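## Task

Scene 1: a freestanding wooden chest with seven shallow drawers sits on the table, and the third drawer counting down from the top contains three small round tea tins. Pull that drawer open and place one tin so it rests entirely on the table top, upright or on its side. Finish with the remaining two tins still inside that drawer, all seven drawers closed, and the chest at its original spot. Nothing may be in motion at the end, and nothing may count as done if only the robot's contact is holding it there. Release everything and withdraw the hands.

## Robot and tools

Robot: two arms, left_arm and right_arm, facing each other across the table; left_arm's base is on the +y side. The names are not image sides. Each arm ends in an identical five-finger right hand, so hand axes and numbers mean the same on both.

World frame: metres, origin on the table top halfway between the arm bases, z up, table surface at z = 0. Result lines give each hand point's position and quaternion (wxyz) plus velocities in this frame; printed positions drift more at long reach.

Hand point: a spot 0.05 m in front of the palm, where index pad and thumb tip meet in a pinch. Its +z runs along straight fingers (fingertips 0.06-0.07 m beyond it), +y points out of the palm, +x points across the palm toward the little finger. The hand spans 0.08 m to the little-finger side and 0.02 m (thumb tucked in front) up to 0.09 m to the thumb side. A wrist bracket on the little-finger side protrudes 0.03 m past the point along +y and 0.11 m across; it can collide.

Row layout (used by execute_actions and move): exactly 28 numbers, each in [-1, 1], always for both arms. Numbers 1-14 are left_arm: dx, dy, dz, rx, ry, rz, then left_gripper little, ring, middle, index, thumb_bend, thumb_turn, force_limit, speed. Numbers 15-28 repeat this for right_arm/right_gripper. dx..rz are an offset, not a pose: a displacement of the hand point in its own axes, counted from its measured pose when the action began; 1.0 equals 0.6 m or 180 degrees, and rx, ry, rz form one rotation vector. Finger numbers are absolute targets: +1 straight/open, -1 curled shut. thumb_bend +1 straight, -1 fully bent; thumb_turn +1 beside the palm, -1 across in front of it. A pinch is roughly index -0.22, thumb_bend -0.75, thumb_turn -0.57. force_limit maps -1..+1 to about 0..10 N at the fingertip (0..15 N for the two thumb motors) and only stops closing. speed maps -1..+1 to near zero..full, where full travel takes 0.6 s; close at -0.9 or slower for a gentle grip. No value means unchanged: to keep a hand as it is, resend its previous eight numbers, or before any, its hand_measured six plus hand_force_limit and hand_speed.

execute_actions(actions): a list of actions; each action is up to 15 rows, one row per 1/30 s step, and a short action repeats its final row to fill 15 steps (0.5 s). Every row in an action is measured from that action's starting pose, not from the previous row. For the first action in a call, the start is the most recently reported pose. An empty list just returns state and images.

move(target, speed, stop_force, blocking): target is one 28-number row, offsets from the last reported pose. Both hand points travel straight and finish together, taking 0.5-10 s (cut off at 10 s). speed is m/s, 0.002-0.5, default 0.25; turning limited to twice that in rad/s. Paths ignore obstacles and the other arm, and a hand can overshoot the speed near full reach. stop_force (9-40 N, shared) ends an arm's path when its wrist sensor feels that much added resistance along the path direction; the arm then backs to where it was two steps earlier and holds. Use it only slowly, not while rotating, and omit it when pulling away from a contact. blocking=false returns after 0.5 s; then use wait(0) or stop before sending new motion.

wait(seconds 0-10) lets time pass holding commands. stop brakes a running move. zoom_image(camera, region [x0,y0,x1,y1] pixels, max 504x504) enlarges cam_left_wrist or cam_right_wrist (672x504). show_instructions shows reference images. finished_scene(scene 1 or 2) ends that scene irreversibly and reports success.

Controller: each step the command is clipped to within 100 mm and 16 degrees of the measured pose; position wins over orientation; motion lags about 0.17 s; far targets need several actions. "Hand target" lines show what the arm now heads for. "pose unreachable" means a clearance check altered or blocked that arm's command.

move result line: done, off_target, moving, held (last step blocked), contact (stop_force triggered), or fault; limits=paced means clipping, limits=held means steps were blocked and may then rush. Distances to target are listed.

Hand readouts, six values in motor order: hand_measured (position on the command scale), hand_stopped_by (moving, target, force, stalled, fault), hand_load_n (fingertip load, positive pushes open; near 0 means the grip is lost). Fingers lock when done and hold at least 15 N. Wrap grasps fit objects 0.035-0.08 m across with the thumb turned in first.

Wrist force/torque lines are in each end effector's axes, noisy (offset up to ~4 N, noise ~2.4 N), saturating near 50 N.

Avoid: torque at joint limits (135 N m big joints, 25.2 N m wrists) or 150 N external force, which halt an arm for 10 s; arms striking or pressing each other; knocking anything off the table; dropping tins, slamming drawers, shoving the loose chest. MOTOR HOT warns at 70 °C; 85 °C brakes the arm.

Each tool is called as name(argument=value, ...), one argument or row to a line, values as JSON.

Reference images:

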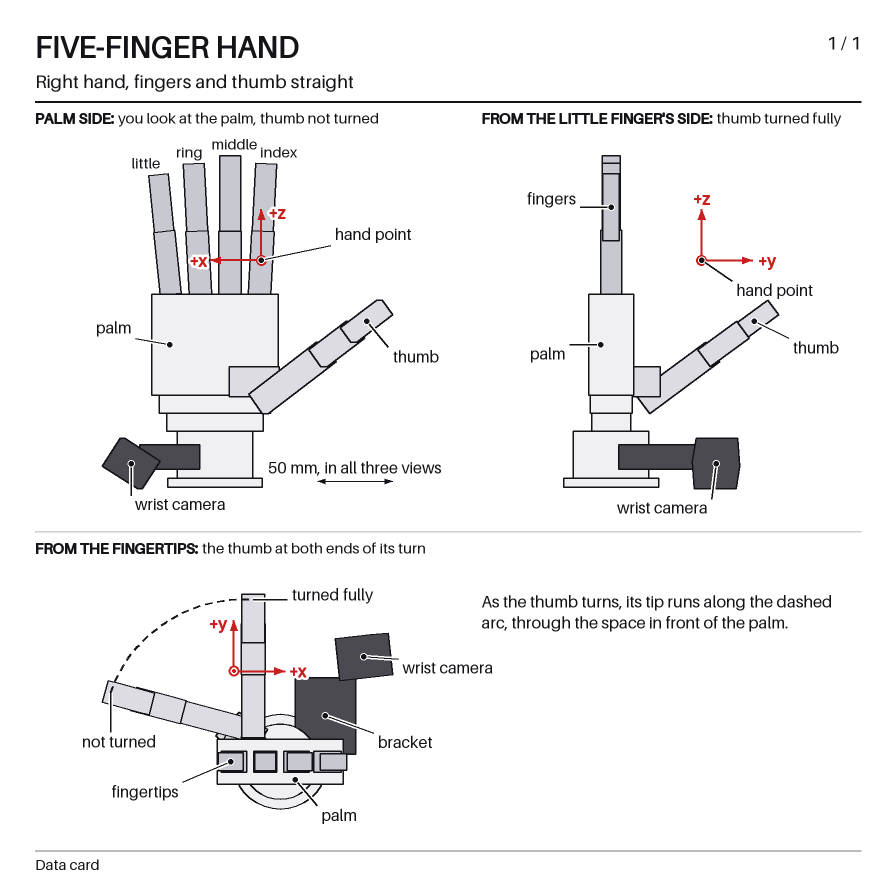

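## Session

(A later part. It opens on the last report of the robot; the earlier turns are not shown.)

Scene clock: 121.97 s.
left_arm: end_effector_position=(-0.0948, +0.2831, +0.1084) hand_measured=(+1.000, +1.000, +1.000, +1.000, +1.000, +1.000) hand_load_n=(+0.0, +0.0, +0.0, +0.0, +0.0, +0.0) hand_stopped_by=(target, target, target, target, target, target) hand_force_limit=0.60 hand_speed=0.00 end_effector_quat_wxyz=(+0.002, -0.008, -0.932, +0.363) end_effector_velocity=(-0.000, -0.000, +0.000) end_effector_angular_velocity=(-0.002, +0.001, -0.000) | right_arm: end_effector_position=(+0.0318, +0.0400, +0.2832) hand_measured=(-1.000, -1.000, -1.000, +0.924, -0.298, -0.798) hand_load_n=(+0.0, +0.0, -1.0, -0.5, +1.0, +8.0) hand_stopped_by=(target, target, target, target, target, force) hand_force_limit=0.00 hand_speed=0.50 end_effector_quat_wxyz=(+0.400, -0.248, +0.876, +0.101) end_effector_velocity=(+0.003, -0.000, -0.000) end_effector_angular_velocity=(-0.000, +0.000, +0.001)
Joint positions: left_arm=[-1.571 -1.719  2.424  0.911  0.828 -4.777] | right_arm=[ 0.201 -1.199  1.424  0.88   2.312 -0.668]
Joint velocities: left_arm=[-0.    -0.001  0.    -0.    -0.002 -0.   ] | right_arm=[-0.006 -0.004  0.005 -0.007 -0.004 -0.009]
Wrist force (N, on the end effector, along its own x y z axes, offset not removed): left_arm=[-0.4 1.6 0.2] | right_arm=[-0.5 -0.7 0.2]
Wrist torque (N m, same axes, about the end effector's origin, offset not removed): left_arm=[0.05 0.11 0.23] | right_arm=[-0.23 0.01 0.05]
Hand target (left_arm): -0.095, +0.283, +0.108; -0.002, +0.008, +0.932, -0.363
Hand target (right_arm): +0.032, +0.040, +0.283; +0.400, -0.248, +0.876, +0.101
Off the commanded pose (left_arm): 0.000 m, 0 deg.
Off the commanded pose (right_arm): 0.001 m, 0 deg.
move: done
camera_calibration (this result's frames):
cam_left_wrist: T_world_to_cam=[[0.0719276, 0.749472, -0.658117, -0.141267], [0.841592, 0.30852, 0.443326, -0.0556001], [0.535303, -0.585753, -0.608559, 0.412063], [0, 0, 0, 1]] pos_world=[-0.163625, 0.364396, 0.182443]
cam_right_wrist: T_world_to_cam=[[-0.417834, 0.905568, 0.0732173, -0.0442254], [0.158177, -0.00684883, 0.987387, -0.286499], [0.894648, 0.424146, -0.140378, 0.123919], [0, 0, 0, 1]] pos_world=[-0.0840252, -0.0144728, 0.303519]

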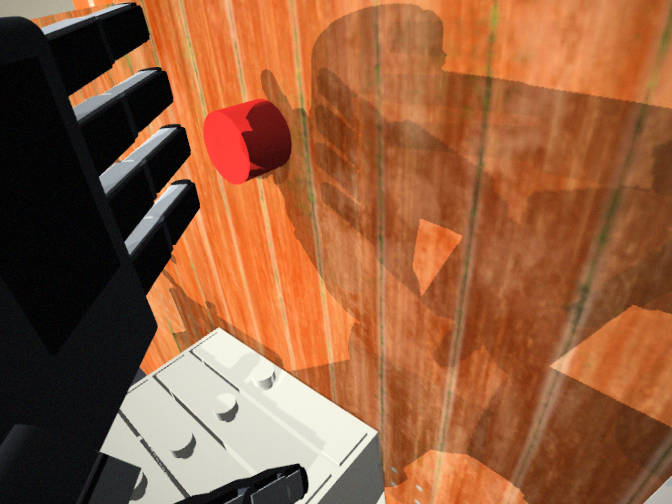

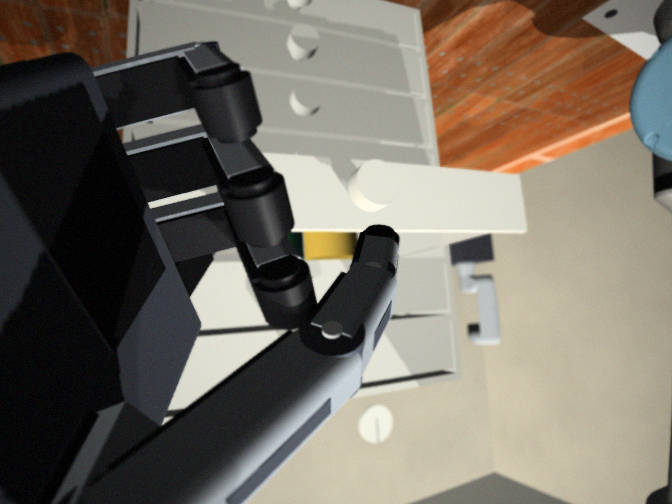

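move(
  target=[0,0,0,0,0,0,1,1,1,1,1,1,0.6,0, -0.098,-0.105,0.114,0,0,0,-1,-1,-1,1,-0.3,-0.8,0,0.5],
  speed=0.025,
  stop_force=9,
)

Scene clock: 126.50 s.
left_arm: end_effector_position=(-0.0948, +0.2831, +0.1084) hand_measured=(+1.000, +1.000, +1.000, +1.000, +1.000, +1.000) hand_load_n=(+0.0, +0.0, +0.0, +0.0, +0.0, +0.0) hand_stopped_by=(target, target, target, target, target, target) hand_force_limit=0.60 hand_speed=0.00 end_effector_quat_wxyz=(+0.002, -0.008, -0.932, +0.363) end_effector_velocity=(-0.001, -0.000, +0.000) end_effector_angular_velocity=(-0.000, +0.003, +0.000) | right_arm: end_effector_position=(+0.1313, +0.0334, +0.2839) hand_measured=(-1.000, -1.000, -1.000, +0.922, -0.298, -0.798) hand_load_n=(+0.0, +0.0, -1.0, -12.5, +1.0, +8.0) hand_stopped_by=(target, target, target, target, target, force) hand_force_limit=0.00 hand_speed=0.50 end_effector_quat_wxyz=(+0.401, -0.248, +0.876, +0.101) end_effector_velocity=(-0.009, +0.000, -0.001) end_effector_angular_velocity=(-0.002, +0.001, -0.002)
Joint positions: left_arm=[-1.571 -1.719  2.424  0.911  0.828 -4.777] | right_arm=[-0.031 -1.301  1.525  0.72   2.192 -0.923]
Joint velocities: left_arm=[-0.    -0.002 -0.001 -0.001 -0.001 -0.   ] | right_arm=[ 0.021  0.008 -0.007  0.015  0.014  0.024]
Wrist force (N, on the end effector, along its own x y z axes, offset not removed): left_arm=[1.8 -1.0 0.2] | right_arm=[7.6 8.3 -9.2]
Wrist torque (N m, same axes, about the end effector's origin, offset not removed): left_arm=[-0.36 -0.18 0.23] | right_arm=[-0.29 0.31 0.48]
Hand target (left_arm): -0.095, +0.283, +0.108; -0.002, +0.008, +0.932, -0.363
Hand target (right_arm): +0.130, +0.033, +0.284; +0.401, -0.248, +0.876, +0.101
Off the commanded pose (left_arm): 0.000 m, 0 deg.
Off the commanded pose (right_arm): 0.010 m, 0 deg.
move: contact (right_arm)
camera_calibration (this result's frames):
cam_left_wrist: T_world_to_cam=[[0.0719276, 0.749472, -0.658117, -0.141267], [0.841592, 0.30852, 0.443326, -0.0556001], [0.535303, -0.585753, -0.608559, 0.412063], [0, 0, 0, 1]] pos_world=[-0.163625, 0.364396, 0.182443]
cam_right_wrist: T_world_to_cam=[[-0.417679, 0.905648, 0.0731119, 0.00332], [0.157272, -0.00718907, 0.987529, -0.30292], [0.89488, 0.423968, -0.139431, 0.0374736], [0, 0, 0, 1]] pos_world=[0.0154933, -0.0210721, 0.304125]

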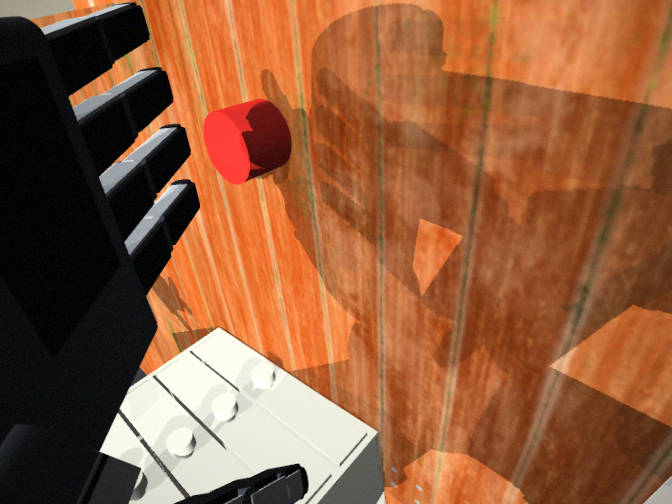

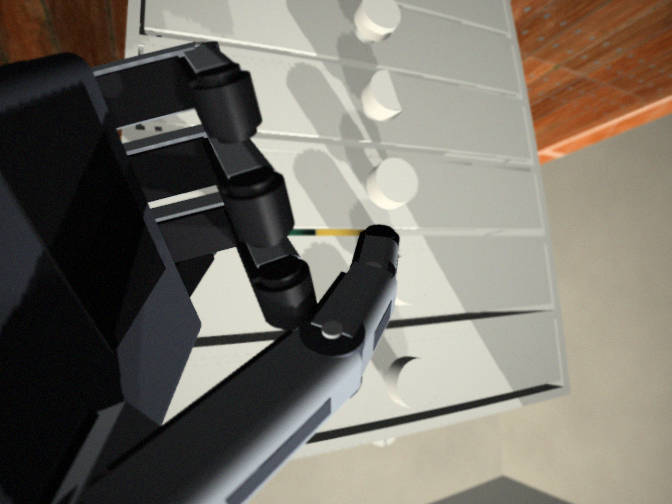

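move(
  target=[-0.08,0.2,-0.3,0,0,0,1,1,1,1,1,1,0.6,0, 0.28,0.38,-0.25,0,0,0,1,1,1,1,1,1,0,0.5],
  speed=0.15,
)

Scene clock: 129.40 s.
left_arm: end_effector_position=(-0.0929, +0.2888, +0.1097) hand_measured=(+1.000, +1.000, +1.000, +1.000, +1.000, +1.000) hand_load_n=(+0.0, +0.0, +0.0, +0.0, +0.0, +0.0) hand_stopped_by=(target, target, target, target, target, target) hand_force_limit=0.60 hand_speed=0.00 end_effector_quat_wxyz=(+0.002, -0.008, -0.932, +0.362) end_effector_velocity=(+0.000, -0.000, +0.000) end_effector_angular_velocity=(-0.001, +0.000, -0.000) | right_arm: end_effector_position=(-0.1772, +0.1121, +0.2510) hand_measured=(+1.000, +1.000, +1.000, +0.924, +1.000, +1.000) hand_load_n=(+0.0, +0.0, +0.0, +0.0, +0.0, +0.0) hand_stopped_by=(target, target, target, target, target, target) hand_force_limit=0.00 hand_speed=0.50 end_effector_quat_wxyz=(+0.400, -0.248, +0.876, +0.102) end_effector_velocity=(-0.003, +0.002, +0.001) end_effector_angular_velocity=(-0.002, -0.000, -0.006)
Joint positions: left_arm=[-1.609 -1.733  2.441  0.943  0.834 -4.826] | right_arm=[ 0.551 -0.701  0.779  1.371  2.415 -0.189]
Joint velocities: left_arm=[-0.    -0.     0.     0.    -0.001 -0.   ] | right_arm=[ 0.003  0.016 -0.028  0.024  0.001  0.014]
Wrist force (N, on the end effector, along its own x y z axes, offset not removed): left_arm=[-0.6 -0.5 -1.1] | right_arm=[0.5 -2.0 3.0]
Wrist torque (N m, same axes, about the end effector's origin, offset not removed): left_arm=[-0.26 0.22 0.06] | right_arm=[-0.59 -0.16 0.10]
Hand target (left_arm): -0.093, +0.289, +0.110; -0.002, +0.008, +0.932, -0.362
Hand target (right_arm): -0.178, +0.112, +0.251; +0.400, -0.248, +0.877, +0.102
Off the commanded pose (left_arm): 0.215 m, 0 deg; position clipped at the last step of the last action.
Off the commanded pose (right_arm): 0.001 m, 0 deg.
move: held (left_arm); limits=paced,held; held on 75 of 82 steps (left_arm), including the last (left_arm)
pose unreachable (left arm): on one or more control steps of this call, first in action 0 (counted from 0), this arm could not follow its commanded pose, so it was not sent that pose on those steps. On the call's last step it was still not sent that pose. It may still have moved: this result reports where it is.
cause: the commanded pose would bring two parts of the arm too close to each other (joints 3 (elbow) to 6 (wrist 3) lie between them).
camera_calibration (this result's frames):
cam_left_wrist: T_world_to_cam=[[0.0737206, 0.751831, -0.655221, -0.145692], [0.841254, 0.305966, 0.445731, -0.0590388], [0.53559, -0.584067, -0.609926, 0.414884], [0, 0, 0, 1]] pos_world=[-0.161801, 0.36992, 0.183903]
cam_right_wrist: T_world_to_cam=[[-0.41818, 0.90534, 0.0740663, -0.194808], [0.159208, -0.00722608, 0.987219, -0.220885], [0.894303, 0.424627, -0.141115, 0.275882], [0, 0, 0, 1]] pos_world=[-0.29302, 0.0576241, 0.271422]

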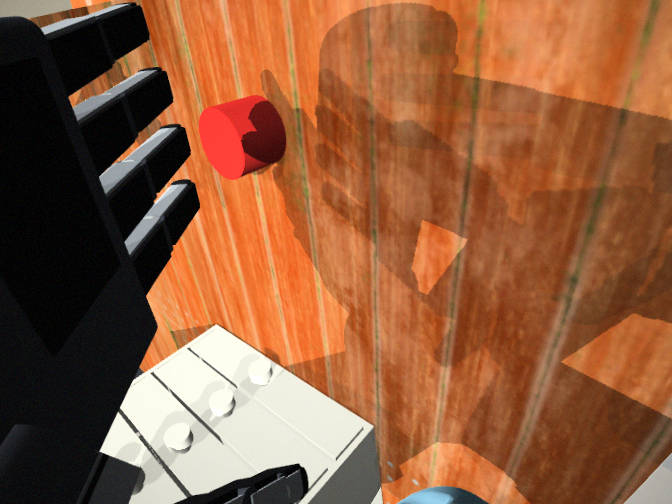

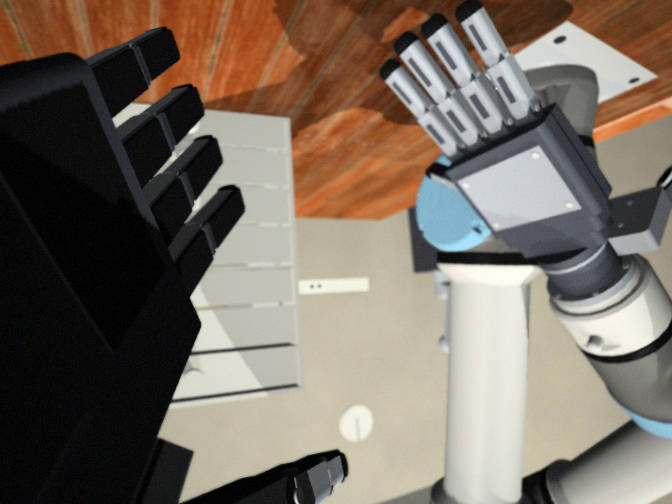

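move(
  target=[0,0,0,0,0,0,1,1,1,1,1,1,0.6,0, 0.143,-0.403,-0.275,0,0,0,1,1,1,1,1,1,0,0.5],
  speed=0.2,
)

Scene clock: 131.70 s.
left_arm: end_effector_position=(-0.0929, +0.2888, +0.1097) hand_measured=(+1.000, +1.000, +1.000, +1.000, +1.000, +1.000) hand_load_n=(+0.0, +0.0, +0.0, +0.0, +0.0, +0.0) hand_stopped_by=(target, target, target, target, target, target) hand_force_limit=0.60 hand_speed=0.00 end_effector_quat_wxyz=(+0.002, -0.008, -0.932, +0.362) end_effector_velocity=(-0.000, -0.000, +0.000) end_effector_angular_velocity=(-0.001, -0.000, -0.000) | right_arm: end_effector_position=(-0.2072, -0.1870, +0.3006) hand_measured=(+1.000, +1.000, +1.000, +0.924, +1.000, +1.000) hand_load_n=(+0.0, +0.0, +0.0, +0.0, +0.0, +0.0) hand_stopped_by=(target, target, target, target, target, target) hand_force_limit=0.00 hand_speed=0.50 end_effector_quat_wxyz=(+0.399, -0.248, +0.877, +0.102) end_effector_velocity=(-0.000, -0.003, +0.001) end_effector_angular_velocity=(+0.001, -0.001, -0.000)
Joint positions: left_arm=[-1.609 -1.733  2.441  0.943  0.834 -4.826] | right_arm=[ 0.923 -1.178  1.542  1.496  2.382  0.363]
Joint velocities: left_arm=[ 0.     0.    -0.     0.    -0.001  0.   ] | right_arm=[ 0.005 -0.002  0.004  0.004 -0.     0.009]
Wrist force (N, on the end effector, along its own x y z axes, offset not removed): left_arm=[0.6 -0.1 0.7] | right_arm=[0.6 -1.8 1.5]
Wrist torque (N m, same axes, about the end effector's origin, offset not removed): left_arm=[-0.25 -0.02 0.14] | right_arm=[-0.34 -0.07 0.17]
Hand target (left_arm): -0.093, +0.289, +0.110; -0.002, +0.008, +0.932, -0.362
Hand target (right_arm): -0.207, -0.187, +0.301; +0.399, -0.248, +0.877, +0.102
Off the commanded pose (left_arm): 0.000 m, 0 deg.
Off the commanded pose (right_arm): 0.001 m, 0 deg.
move: done
camera_calibration (this result's frames):
cam_left_wrist: T_world_to_cam=[[0.0737207, 0.751831, -0.655221, -0.145692], [0.841254, 0.305966, 0.445731, -0.0590388], [0.53559, -0.584067, -0.609926, 0.414884], [0, 0, 0, 1]] pos_world=[-0.161801, 0.36992, 0.183903]
cam_right_wrist: T_world_to_cam=[[-0.418147, 0.905378, 0.0737791, 0.0599282], [0.160152, -0.00647063, 0.987071, -0.266886], [0.89415, 0.424556, -0.142292, 0.437006], [0, 0, 0, 1]] pos_world=[-0.322948, -0.241518, 0.321196]

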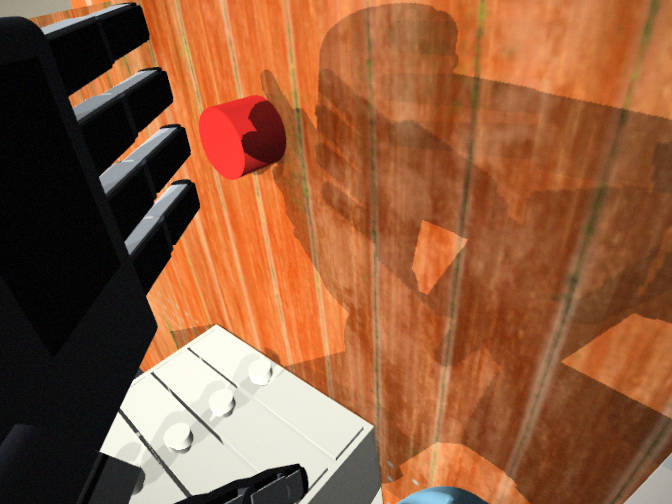

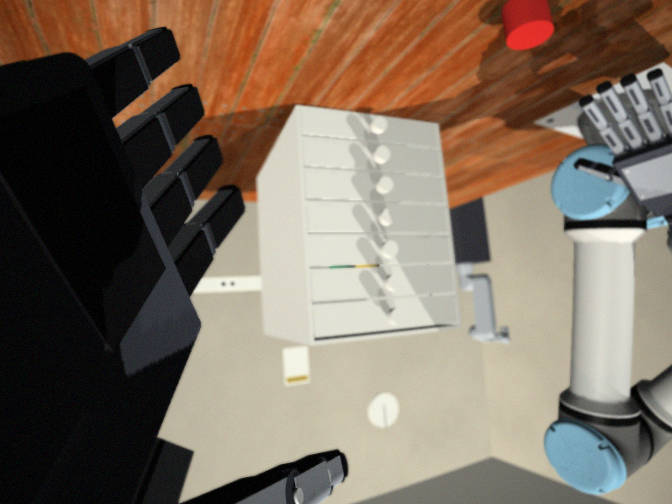

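Good.

finished_scene(
  scene=1,
)

The scene is finished: the task was done.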